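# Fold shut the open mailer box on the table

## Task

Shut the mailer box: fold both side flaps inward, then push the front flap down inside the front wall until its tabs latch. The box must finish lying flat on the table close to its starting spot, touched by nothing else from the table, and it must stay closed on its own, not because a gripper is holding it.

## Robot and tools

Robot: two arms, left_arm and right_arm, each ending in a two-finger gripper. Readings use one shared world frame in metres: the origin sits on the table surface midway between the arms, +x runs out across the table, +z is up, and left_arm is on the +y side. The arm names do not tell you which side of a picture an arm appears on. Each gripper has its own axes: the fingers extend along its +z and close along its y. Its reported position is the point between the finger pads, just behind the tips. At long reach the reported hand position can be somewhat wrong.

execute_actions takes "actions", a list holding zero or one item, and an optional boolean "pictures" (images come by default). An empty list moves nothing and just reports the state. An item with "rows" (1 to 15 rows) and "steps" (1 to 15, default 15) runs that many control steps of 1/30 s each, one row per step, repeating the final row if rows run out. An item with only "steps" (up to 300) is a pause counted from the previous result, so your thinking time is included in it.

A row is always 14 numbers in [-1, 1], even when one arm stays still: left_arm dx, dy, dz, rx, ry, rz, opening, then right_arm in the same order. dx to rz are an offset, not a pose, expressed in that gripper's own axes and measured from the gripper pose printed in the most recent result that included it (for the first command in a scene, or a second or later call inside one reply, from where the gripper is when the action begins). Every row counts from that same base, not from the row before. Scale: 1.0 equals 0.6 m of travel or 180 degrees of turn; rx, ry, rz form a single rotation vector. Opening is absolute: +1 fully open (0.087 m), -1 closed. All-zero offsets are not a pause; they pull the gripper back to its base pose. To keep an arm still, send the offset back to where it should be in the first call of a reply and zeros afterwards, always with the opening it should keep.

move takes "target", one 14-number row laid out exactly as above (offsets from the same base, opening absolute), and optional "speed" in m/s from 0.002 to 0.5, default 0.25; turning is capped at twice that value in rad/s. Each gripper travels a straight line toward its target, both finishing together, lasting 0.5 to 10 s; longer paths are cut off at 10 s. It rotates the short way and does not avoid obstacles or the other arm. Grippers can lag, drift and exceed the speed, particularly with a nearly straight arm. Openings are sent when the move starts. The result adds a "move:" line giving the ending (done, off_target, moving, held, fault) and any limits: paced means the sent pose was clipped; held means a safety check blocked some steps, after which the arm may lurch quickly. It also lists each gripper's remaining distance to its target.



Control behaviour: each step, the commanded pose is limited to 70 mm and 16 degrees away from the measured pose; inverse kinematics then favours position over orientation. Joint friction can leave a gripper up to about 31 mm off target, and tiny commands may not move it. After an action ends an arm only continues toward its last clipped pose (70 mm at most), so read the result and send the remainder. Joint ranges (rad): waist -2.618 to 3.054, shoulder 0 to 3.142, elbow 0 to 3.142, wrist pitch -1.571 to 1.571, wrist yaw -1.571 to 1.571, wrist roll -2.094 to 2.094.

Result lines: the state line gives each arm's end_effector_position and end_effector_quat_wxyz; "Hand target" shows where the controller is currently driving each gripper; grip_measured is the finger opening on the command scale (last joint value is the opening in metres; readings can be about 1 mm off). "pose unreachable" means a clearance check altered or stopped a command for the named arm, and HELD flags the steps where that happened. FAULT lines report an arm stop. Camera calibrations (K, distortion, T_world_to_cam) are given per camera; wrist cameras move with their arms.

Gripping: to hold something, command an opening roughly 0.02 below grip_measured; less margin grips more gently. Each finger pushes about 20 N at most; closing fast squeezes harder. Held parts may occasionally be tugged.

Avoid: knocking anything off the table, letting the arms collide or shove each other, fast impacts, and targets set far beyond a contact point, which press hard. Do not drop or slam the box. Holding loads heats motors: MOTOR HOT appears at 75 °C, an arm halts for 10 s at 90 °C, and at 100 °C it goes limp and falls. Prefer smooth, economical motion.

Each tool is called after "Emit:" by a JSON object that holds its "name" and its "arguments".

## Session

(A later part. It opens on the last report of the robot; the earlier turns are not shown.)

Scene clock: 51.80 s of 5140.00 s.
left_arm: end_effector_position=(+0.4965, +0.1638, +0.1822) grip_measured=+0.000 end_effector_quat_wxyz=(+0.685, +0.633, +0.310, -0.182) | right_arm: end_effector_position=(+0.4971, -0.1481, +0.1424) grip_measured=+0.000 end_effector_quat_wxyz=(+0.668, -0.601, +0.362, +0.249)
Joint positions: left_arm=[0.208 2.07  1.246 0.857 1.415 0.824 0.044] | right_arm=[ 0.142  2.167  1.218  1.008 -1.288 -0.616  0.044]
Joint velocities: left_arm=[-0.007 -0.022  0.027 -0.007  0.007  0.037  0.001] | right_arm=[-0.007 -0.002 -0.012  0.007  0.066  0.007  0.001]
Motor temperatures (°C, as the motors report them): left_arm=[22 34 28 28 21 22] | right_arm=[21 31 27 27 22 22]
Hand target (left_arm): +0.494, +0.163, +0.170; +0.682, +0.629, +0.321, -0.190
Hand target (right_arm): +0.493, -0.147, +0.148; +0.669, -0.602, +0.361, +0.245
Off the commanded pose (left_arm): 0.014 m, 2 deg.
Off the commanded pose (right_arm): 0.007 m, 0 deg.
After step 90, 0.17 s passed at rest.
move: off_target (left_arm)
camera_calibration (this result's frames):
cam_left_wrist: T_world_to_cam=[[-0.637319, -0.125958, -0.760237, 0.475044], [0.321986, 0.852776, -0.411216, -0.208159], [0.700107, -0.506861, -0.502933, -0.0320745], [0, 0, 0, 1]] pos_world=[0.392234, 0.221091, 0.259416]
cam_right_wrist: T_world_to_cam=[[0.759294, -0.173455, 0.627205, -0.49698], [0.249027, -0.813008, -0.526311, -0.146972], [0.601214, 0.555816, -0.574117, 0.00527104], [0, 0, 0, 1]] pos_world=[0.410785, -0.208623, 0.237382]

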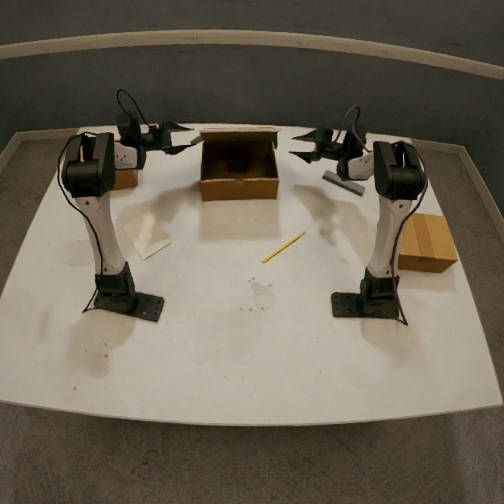

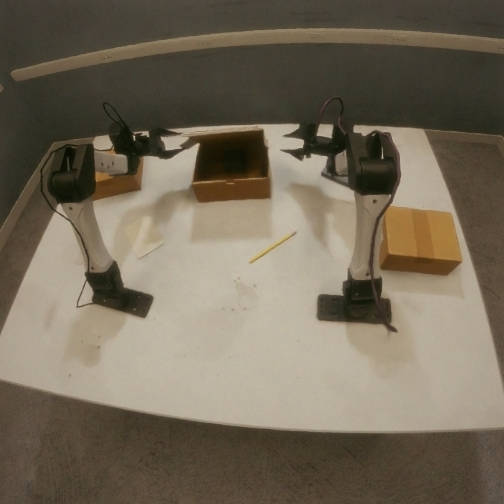

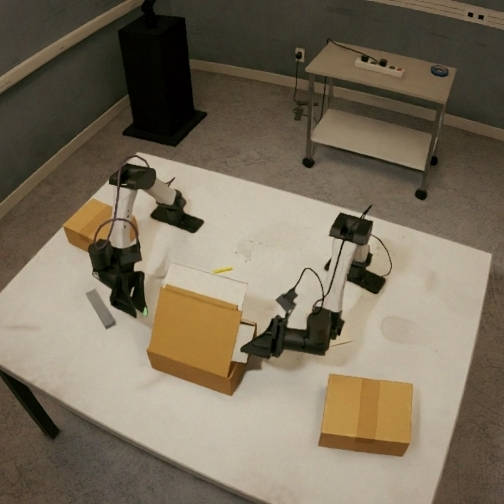

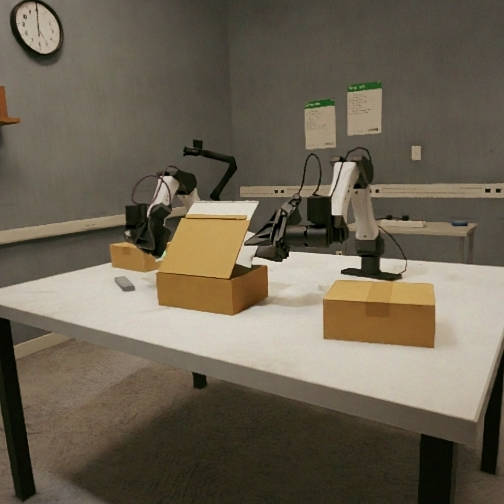

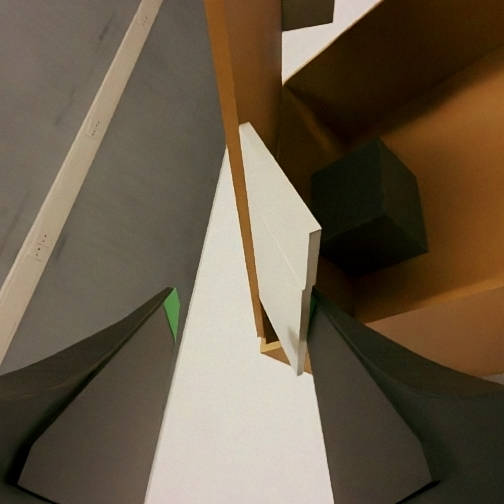

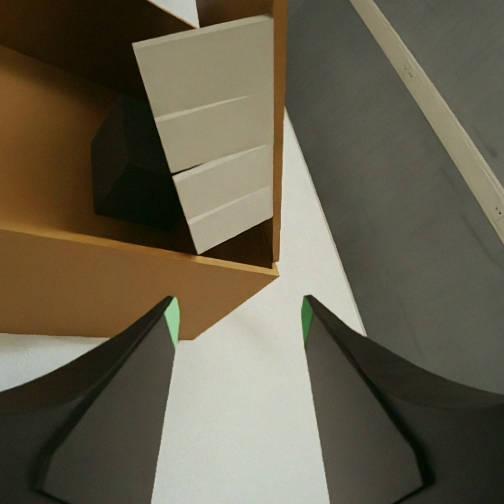

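Emit:
{"name": "move", "arguments": {"target": [0,0.045,-0.05,0,0,0,0,0,-0.01,0,0,0,0,0], "speed": 0.1}}

Emit:
{"name": "move", "arguments": {"target": [0,0,0.07,0,0,0,0,0,0,0.03,0,0,0,0], "speed": 0.1}}

Emit:
{"name": "move", "arguments": {"target": [0,-0.055,0.05,0,0,0,0,0,0,0.03,0,0,0,0], "speed": 0.06}}

Scene clock: 56.23 s of 5140.00 s.
left_arm: end_effector_position=(+0.5059, +0.1950, +0.2066) grip_measured=+0.000 end_effector_quat_wxyz=(+0.689, +0.636, +0.301, -0.171) | right_arm: end_effector_position=(+0.4969, -0.1481, +0.1413) grip_measured=+0.000 end_effector_quat_wxyz=(+0.667, -0.600, +0.364, +0.251)
Joint positions: left_arm=[0.278 2.07  1.328 0.844 1.481 0.785 0.044] | right_arm=[ 0.142  2.167  1.218  1.001 -1.288 -0.616  0.044]
Joint velocities: left_arm=[-0.002 -0.002 -0.012  0.007 -0.007  0.022 -0.001] | right_arm=[-0.002 -0.027 -0.007 -0.022 -0.022  0.051  0.   ]
Motor temperatures (°C, as the motors report them): left_arm=[22 34 28 28 21 22] | right_arm=[21 32 27 27 22 22]
Hand target (left_arm): +0.508, +0.197, +0.202; +0.686, +0.633, +0.310, -0.182
Hand target (right_arm): +0.502, -0.149, +0.146; +0.668, -0.601, +0.362, +0.249
Off the commanded pose (left_arm): 0.005 m, 2 deg.
Off the commanded pose (right_arm): 0.007 m, 0 deg.
After step 90, 0.57 s passed at rest.
move: done
camera_calibration (this result's frames):
cam_left_wrist: T_world_to_cam=[[-0.614097, -0.126803, -0.778977, 0.495796], [0.330866, 0.854724, -0.399967, -0.234998], [0.716528, -0.503356, -0.482929, -0.0236947], [0, 0, 0, 1]] pos_world=[0.399198, 0.2518, 0.28078]
cam_right_wrist: T_world_to_cam=[[0.763734, -0.173322, 0.621828, -0.497651], [0.244915, -0.81346, -0.527542, -0.145385], [0.597266, 0.555197, -0.578818, 0.00728863], [0, 0, 0, 1]] pos_world=[0.411327, -0.208565, 0.236976]

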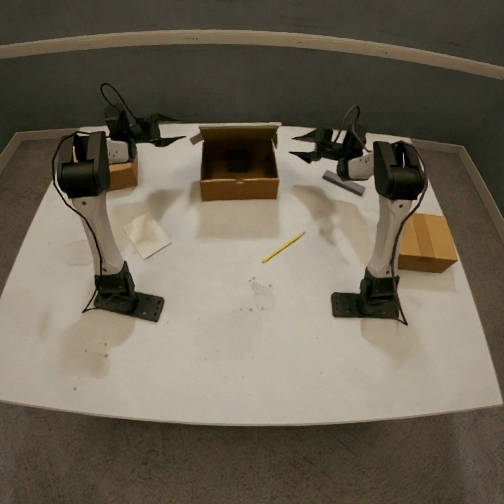

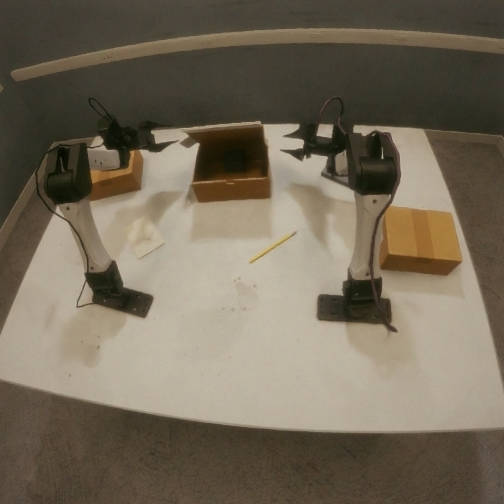

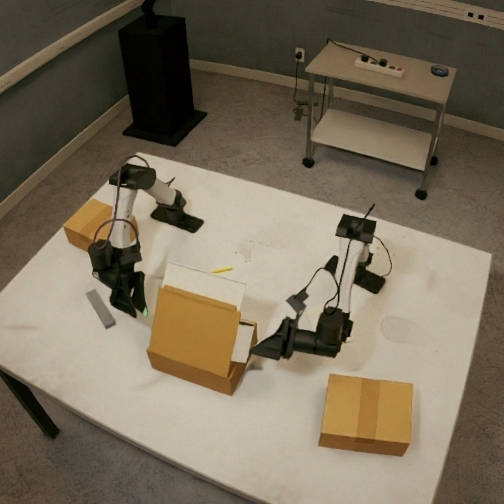

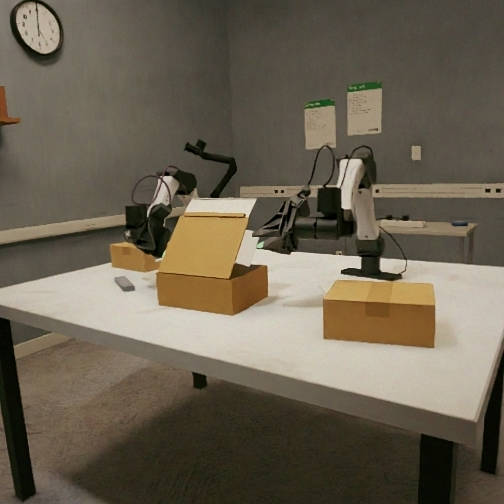

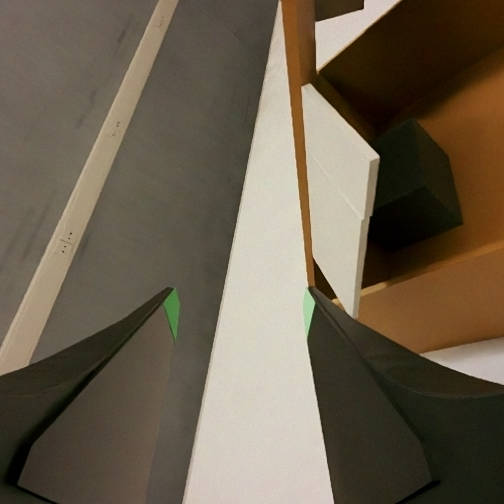

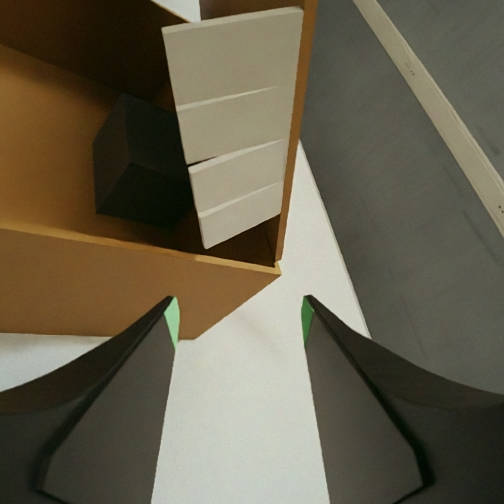

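Scene clock: 57.10 s of 5140.00 s.
left_arm: end_effector_position=(+0.5104, +0.1552, +0.2125) grip_measured=+0.000 end_effector_quat_wxyz=(+0.693, +0.637, +0.293, -0.167) | right_arm: end_effector_position=(+0.4945, -0.1335, +0.1404) grip_measured=+0.000 end_effector_quat_wxyz=(+0.665, -0.600, +0.366, +0.254)
Joint positions: left_arm=[0.188 2.07  1.345 0.826 1.395 0.804 0.044] | right_arm=[ 0.175  2.167  1.218  0.993 -1.258 -0.616  0.044]
Joint velocities: left_arm=[-0.022 -0.032 -0.022  0.037  0.022 -0.066 -0.   ] | right_arm=[ 0.017  0.007  0.007 -0.007  0.037  0.037 -0.001]
Motor temperatures (°C, as the motors report them): left_arm=[22 34 28 28 21 22] | right_arm=[21 32 27 27 22 22]
Hand target (left_arm): +0.514, +0.154, +0.207; +0.691, +0.635, +0.300, -0.171
Hand target (right_arm): +0.500, -0.131, +0.142; +0.667, -0.600, +0.364, +0.251
Off the commanded pose (left_arm): 0.007 m, 1 deg.
Off the commanded pose (right_arm): 0.007 m, 0 deg.
move: done
camera_calibration (this result's frames):
cam_left_wrist: T_world_to_cam=[[-0.599497, -0.128183, -0.790046, 0.49324], [0.341952, 0.851448, -0.397623, -0.205738], [0.723652, -0.508532, -0.466609, -0.0503405], [0, 0, 0, 1]] pos_world=[0.402477, 0.212801, 0.284386]
cam_right_wrist: T_world_to_cam=[[0.769123, -0.171017, 0.615795, -0.494185], [0.24364, -0.81231, -0.529897, -0.132209], [0.590838, 0.557588, -0.5831, 0.00416473], [0, 0, 0, 1]] pos_world=[0.40984, -0.194231, 0.236688]

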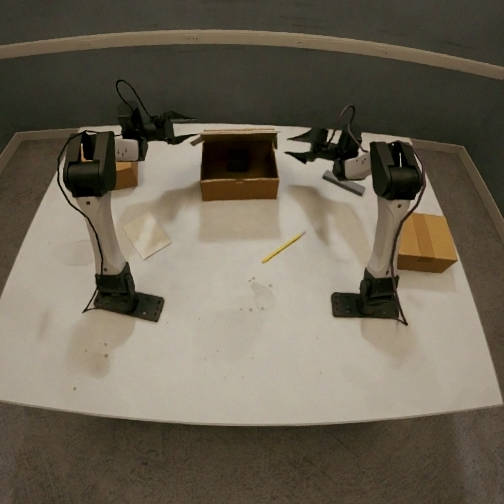

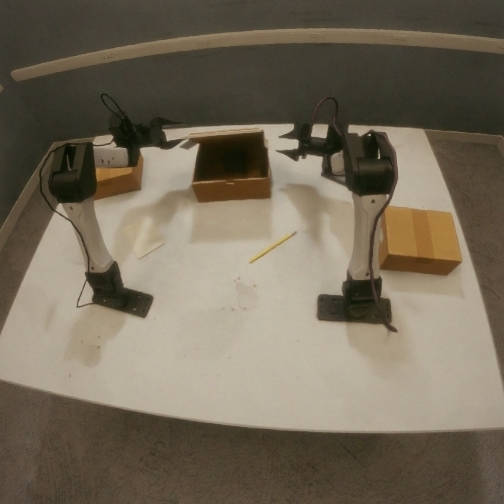

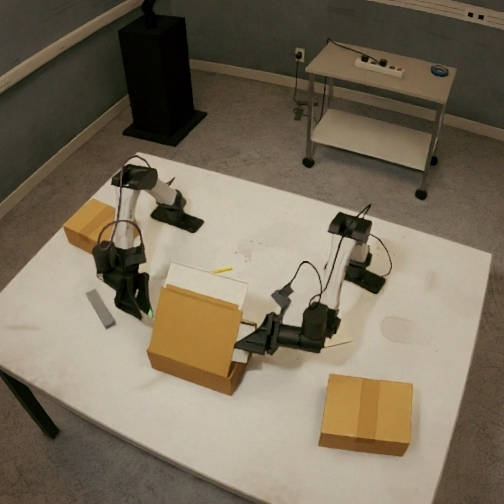

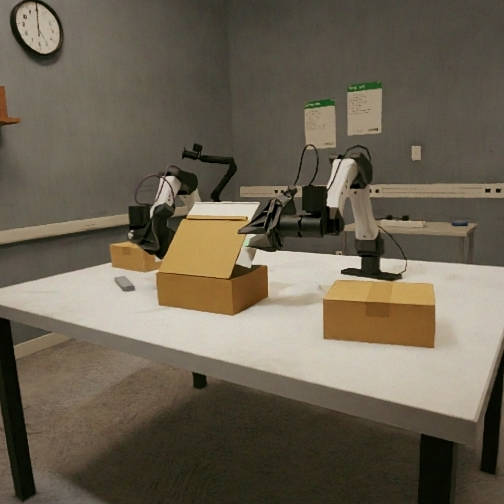

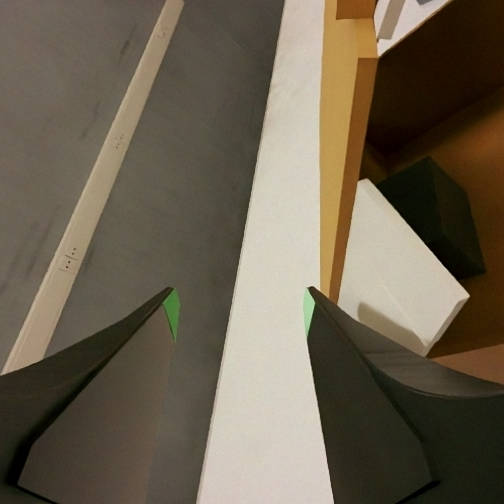

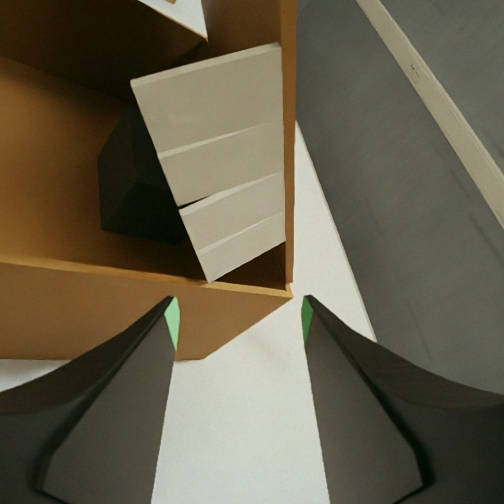

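Scene clock: 58.20 s of 5140.00 s.
left_arm: end_effector_position=(+0.5009, +0.1259, +0.1950) grip_measured=+0.000 end_effector_quat_wxyz=(+0.696, +0.636, +0.291, -0.162) | right_arm: end_effector_position=(+0.4920, -0.1198, +0.1395) grip_measured=+0.000 end_effector_quat_wxyz=(+0.663, -0.599, +0.368, +0.257)
Joint positions: left_arm=[0.12  2.07  1.264 0.894 1.322 0.827 0.044] | right_arm=[ 0.207  2.167  1.218  0.986 -1.228 -0.616  0.044]
Joint velocities: left_arm=[-0.007 -0.012 -0.002  0.022 -0.022  0.007 -0.   ] | right_arm=[ 0.017  0.007 -0.007 -0.037  0.051 -0.007  0.   ]
Motor temperatures (°C, as the motors report them): left_arm=[22 34 28 28 21 22] | right_arm=[21 32 27 27 22 22]
Hand target (left_arm): +0.496, +0.121, +0.188; +0.694, +0.636, +0.293, -0.167
Hand target (right_arm): +0.498, -0.116, +0.141; +0.665, -0.600, +0.366, +0.254
Off the commanded pose (left_arm): 0.010 m, 1 deg.
Off the commanded pose (right_arm): 0.007 m, 0 deg.
move: done
camera_calibration (this result's frames):
cam_left_wrist: T_world_to_cam=[[-0.591086, -0.133033, -0.795563, 0.467436], [0.341507, 0.852268, -0.396247, -0.184648], [0.730747, -0.505906, -0.458332, -0.0720534], [0, 0, 0, 1]] pos_world=[0.392006, 0.183102, 0.265684]
cam_right_wrist: T_world_to_cam=[[0.773891, -0.169914, 0.6101, -0.490798], [0.240998, -0.811854, -0.531802, -0.119366], [0.585673, 0.55859, -0.587337, 0.000704168], [0, 0, 0, 1]] pos_world=[0.408179, -0.180694, 0.236371]

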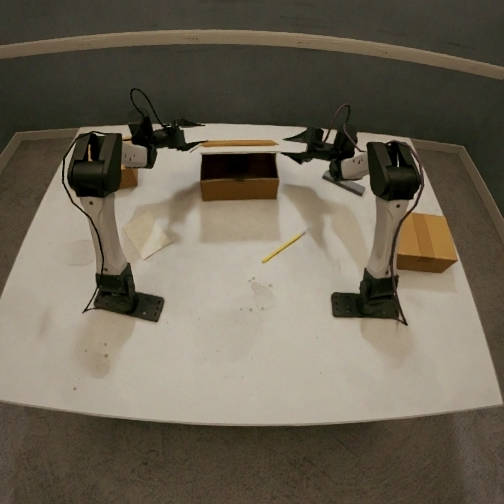

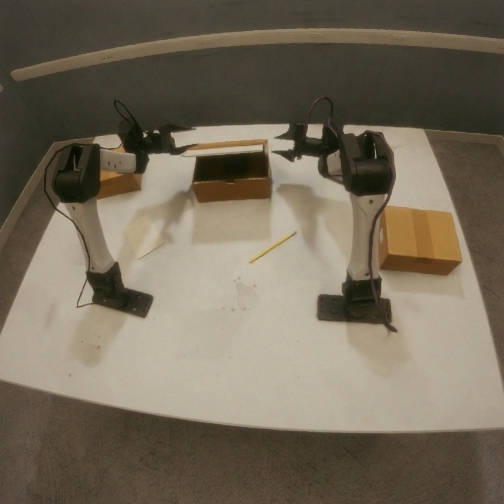

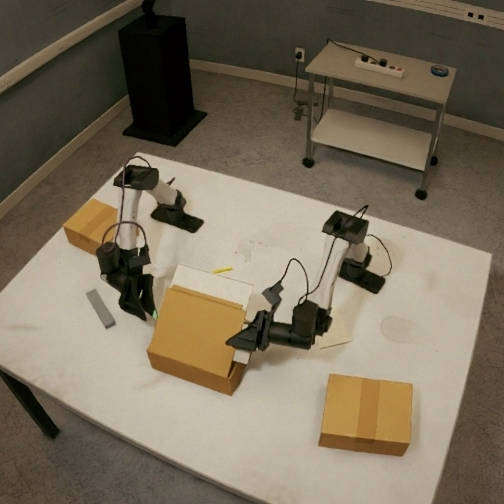

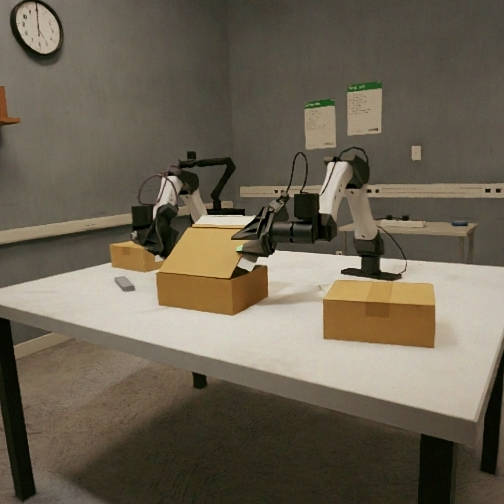

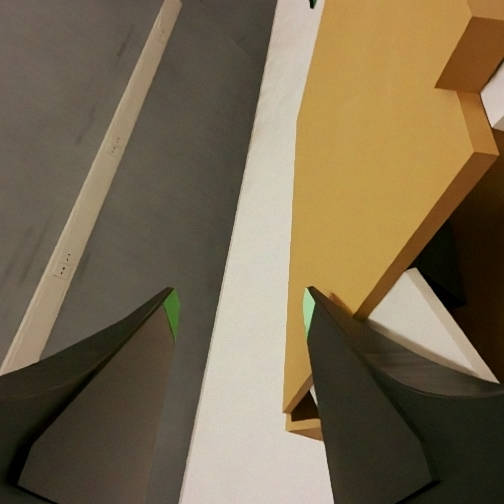

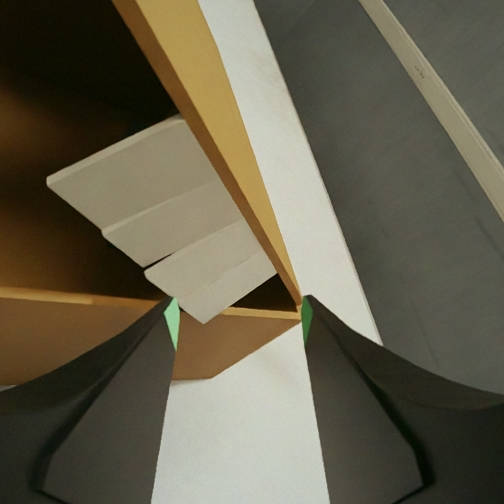

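Emit:
{"name": "move", "arguments": {"target": [0,0.03,-0.13,0,0,0,-1,-0.058,0.075,-0.033,0,0,-0.15,0], "speed": 0.1}}

Scene clock: 64.80 s of 5140.00 s.
left_arm: end_effector_position=(+0.4955, +0.2015, +0.2032) grip_measured=-1.000 end_effector_quat_wxyz=(+0.692, +0.637, +0.296, -0.166) | right_arm: end_effector_position=(+0.4366, -0.1306, +0.1288) grip_measured=+0.000 end_effector_quat_wxyz=(+0.699, -0.667, +0.233, +0.110)
Joint positions: left_arm=[0.295 2.059 1.264 0.972 1.497 0.723 0.   ] | right_arm=[ 0.214  2.041  0.882  1.16  -1.221 -1.078  0.044]
Joint velocities: left_arm=[-0.002  0.002  0.002 -0.007 -0.051 -0.139  0.   ] | right_arm=[ 0.002 -0.007 -0.012  0.037  0.037 -0.051 -0.001]
Motor temperatures (°C, as the motors report them): left_arm=[22 36 28 28 21 22] | right_arm=[21 32 27 27 22 22]
Hand target (left_arm): +0.496, +0.205, +0.206; +0.693, +0.639, +0.292, -0.161
Hand target (right_arm): +0.432, -0.128, +0.140; +0.705, -0.668, +0.218, +0.095
Off the commanded pose (left_arm): 0.006 m, 1 deg.
Off the commanded pose (right_arm): 0.012 m, 3 deg.
After step 90, 0.80 s passed at rest.
move: off_target (right_arm)
camera_calibration (this result's frames):
cam_left_wrist: T_world_to_cam=[[-0.602336, -0.127901, -0.787929, 0.483799], [0.336272, 0.854563, -0.395782, -0.241893], [0.723956, -0.503352, -0.471725, -0.0205816], [0, 0, 0, 1]] pos_world=[0.387651, 0.258231, 0.275754]
cam_right_wrist: T_world_to_cam=[[0.455912, -0.104256, 0.883898, -0.331039], [0.419198, -0.850909, -0.316587, -0.231059], [0.785122, 0.514864, -0.344236, -0.0911816], [0, 0, 0, 1]] pos_world=[0.319373, -0.184177, 0.188067]

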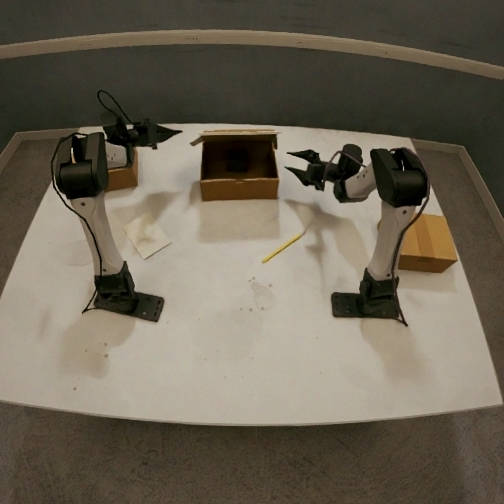

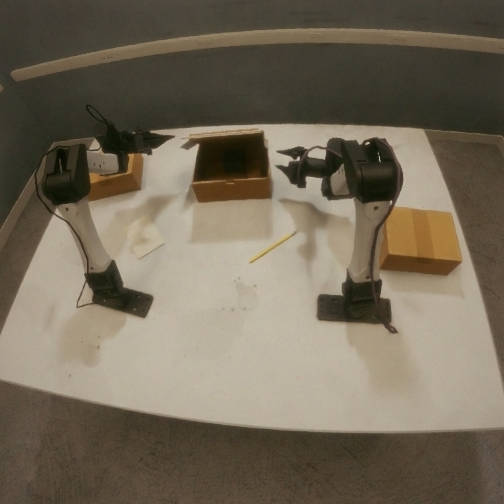

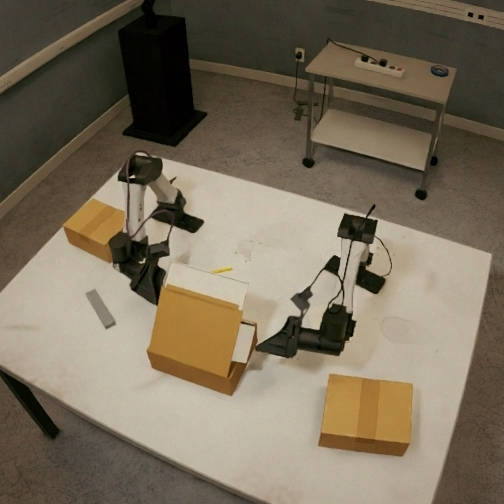

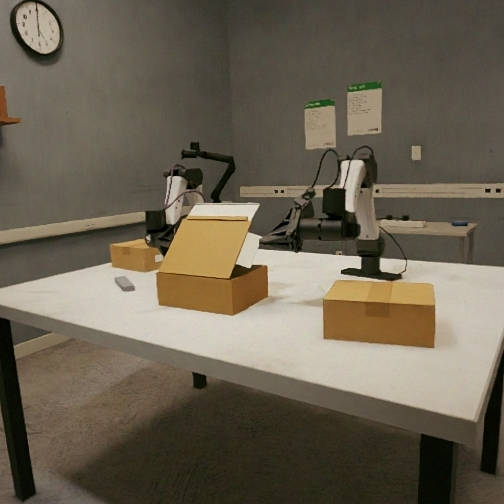

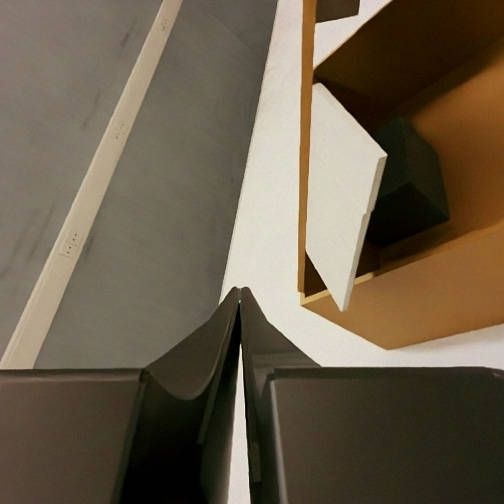

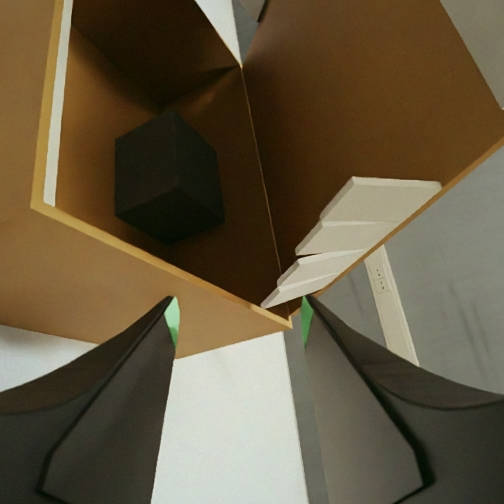

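Emit:
{"name": "move", "arguments": {"target": [0,0,0,0,0,0,-1,-0.015,-0.1,0,0,0,0.08,0], "speed": 0.1}}

Emit:
{"name": "move", "arguments": {"target": [0,0,0,0,0,0,-1,0,0,0.09,0,0,0,0], "speed": 0.08}}

Scene clock: 69.07 s of 5140.00 s.
left_arm: end_effector_position=(+0.4953, +0.2014, +0.2037) grip_measured=-1.000 end_effector_quat_wxyz=(+0.692, +0.637, +0.296, -0.166) | right_arm: end_effector_position=(+0.4540, -0.1320, +0.1668) grip_measured=+0.000 end_effector_quat_wxyz=(+0.673, -0.632, +0.325, +0.204)
Joint positions: left_arm=[0.295 2.059 1.264 0.979 1.498 0.717 0.   ] | right_arm=[ 0.197  1.957  1.041  0.884 -1.237 -0.832  0.044]
Joint velocities: left_arm=[ 0.007  0.002 -0.002  0.022  0.051 -0.022  0.   ] | right_arm=[-0.002  0.012  0.012 -0.007  0.051 -0.007 -0.   ]
Motor temperatures (°C, as the motors report them): left_arm=[22 36 29 28 21 22] | right_arm=[21 33 27 27 22 22]
Hand target (left_arm): +0.495, +0.201, +0.203; +0.692, +0.637, +0.296, -0.166
Hand target (right_arm): +0.457, -0.135, +0.185; +0.680, -0.633, +0.315, +0.196
Off the commanded pose (left_arm): 0.001 m, 0 deg.
Off the commanded pose (right_arm): 0.019 m, 2 deg.
move: off_target (right_arm)
camera_calibration (this result's frames):
cam_left_wrist: T_world_to_cam=[[-0.601806, -0.12754, -0.788393, 0.483863], [0.337296, 0.854217, -0.395657, -0.242008], [0.72392, -0.504031, -0.471054, -0.0201905], [0, 0, 0, 1]] pos_world=[0.387436, 0.258262, 0.276211]
cam_right_wrist: T_world_to_cam=[[0.678128, -0.136811, 0.722098, -0.451003], [0.311485, -0.836413, -0.450987, -0.154355], [0.665672, 0.53075, -0.524581, -0.00461916], [0, 0, 0, 1]] pos_world=[0.356992, -0.188355, 0.253633]

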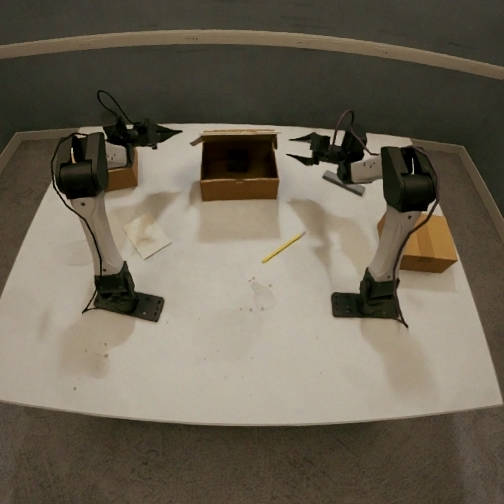

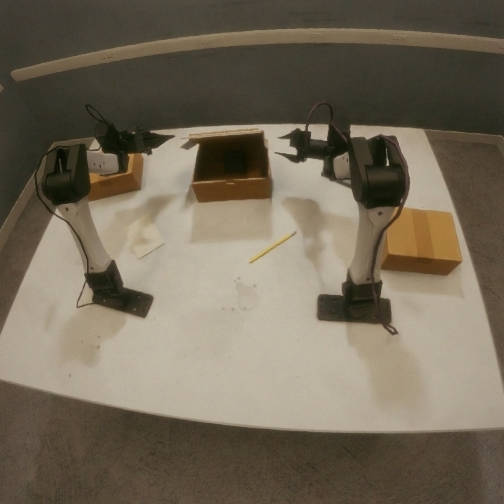

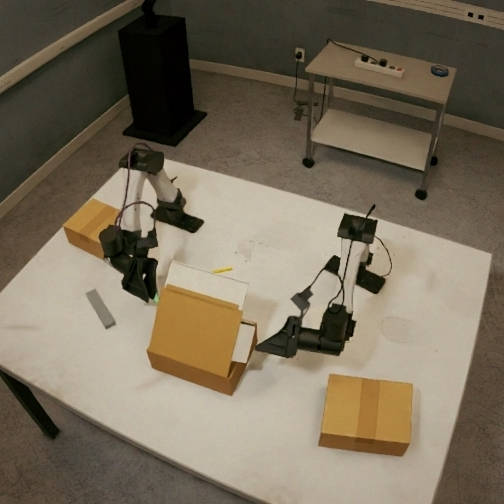

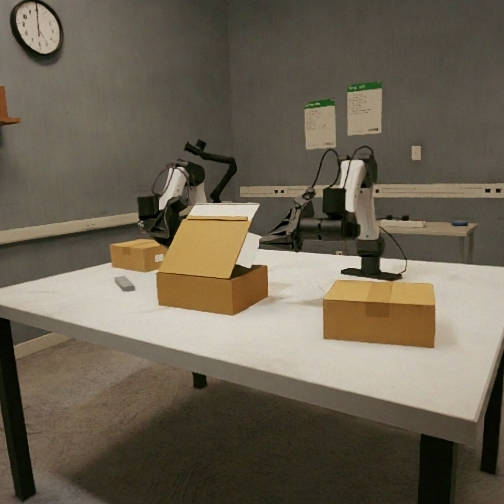

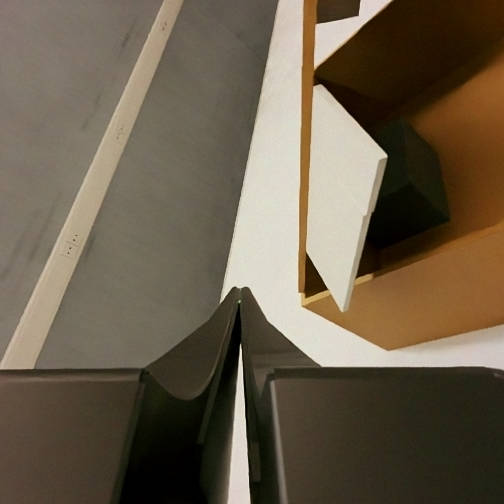

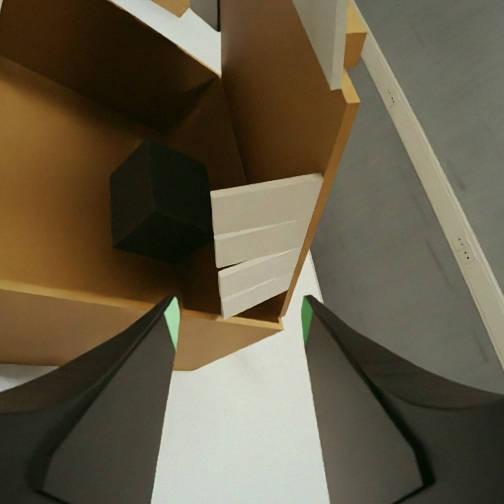

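Scene clock: 70.10 s of 5140.00 s.
left_arm: end_effector_position=(+0.4953, +0.2014, +0.2037) grip_measured=-1.000 end_effector_quat_wxyz=(+0.692, +0.637, +0.296, -0.166) | right_arm: end_effector_position=(+0.4656, -0.0925, +0.1762) grip_measured=+0.000 end_effector_quat_wxyz=(+0.682, -0.630, +0.320, +0.186)
Joint positions: left_arm=[0.295 2.059 1.264 0.979 1.498 0.717 0.   ] | right_arm=[ 0.295  1.994  1.115  0.881 -1.117 -0.832  0.044]
Joint velocities: left_arm=[-0.012  0.017 -0.017  0.066 -0.007 -0.037  0.   ] | right_arm=[ 0.007 -0.012 -0.002 -0.037 -0.007  0.022  0.   ]
Motor temperatures (°C, as the motors report them): left_arm=[22 36 29 28 21 22] | right_arm=[21 33 27 27 22 22]
Hand target (left_arm): +0.495, +0.201, +0.204; +0.692, +0.637, +0.296, -0.166
Hand target (right_arm): +0.464, -0.080, +0.166; +0.673, -0.632, +0.326, +0.204
Off the commanded pose (left_arm): 0.000 m, 0 deg.
Off the commanded pose (right_arm): 0.017 m, 2 deg.
move: off_target (right_arm)
camera_calibration (this result's frames):
cam_left_wrist: T_world_to_cam=[[-0.601806, -0.12754, -0.788393, 0.483863], [0.337296, 0.854217, -0.395657, -0.242008], [0.72392, -0.504031, -0.471054, -0.0201905], [0, 0, 0, 1]] pos_world=[0.387436, 0.258262, 0.276211]
cam_right_wrist: T_world_to_cam=[[0.649334, -0.155809, 0.744371, -0.452482], [0.307821, -0.84118, -0.444592, -0.120523], [0.695422, 0.517822, -0.498246, -0.0480369], [0, 0, 0, 1]] pos_world=[0.364318, -0.147008, 0.259297]

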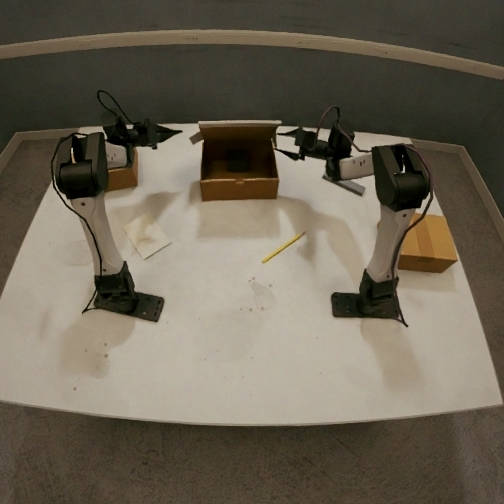

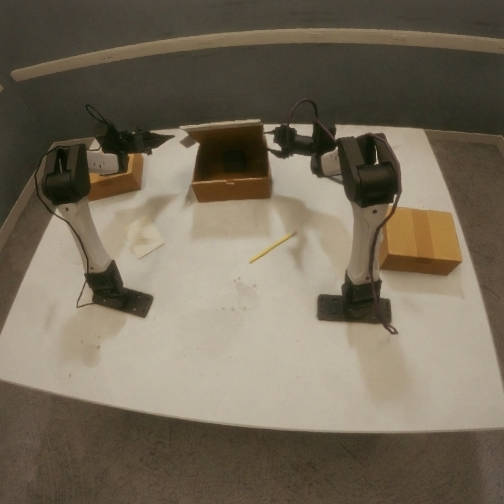

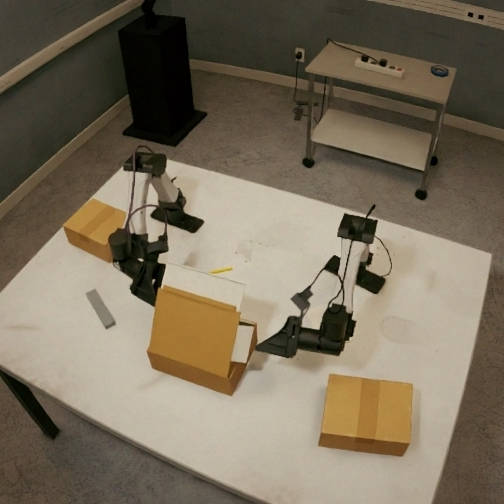

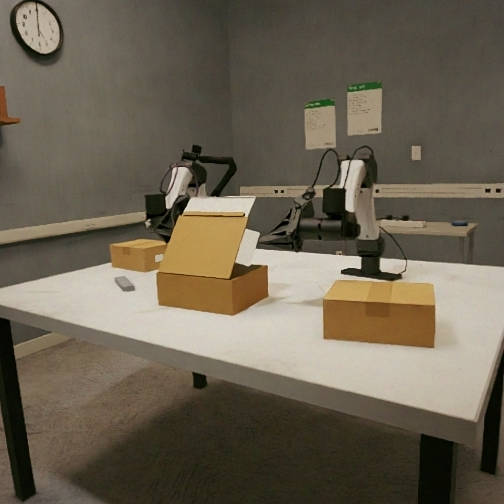

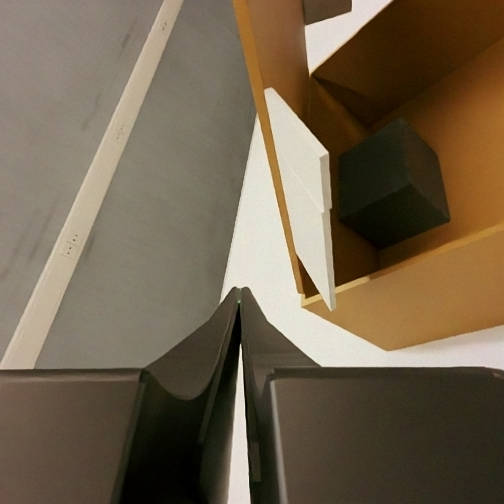

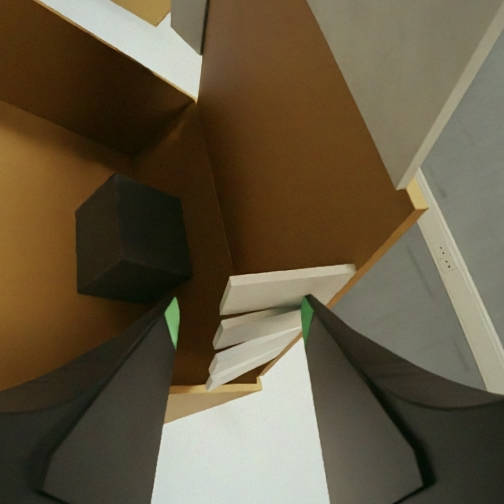

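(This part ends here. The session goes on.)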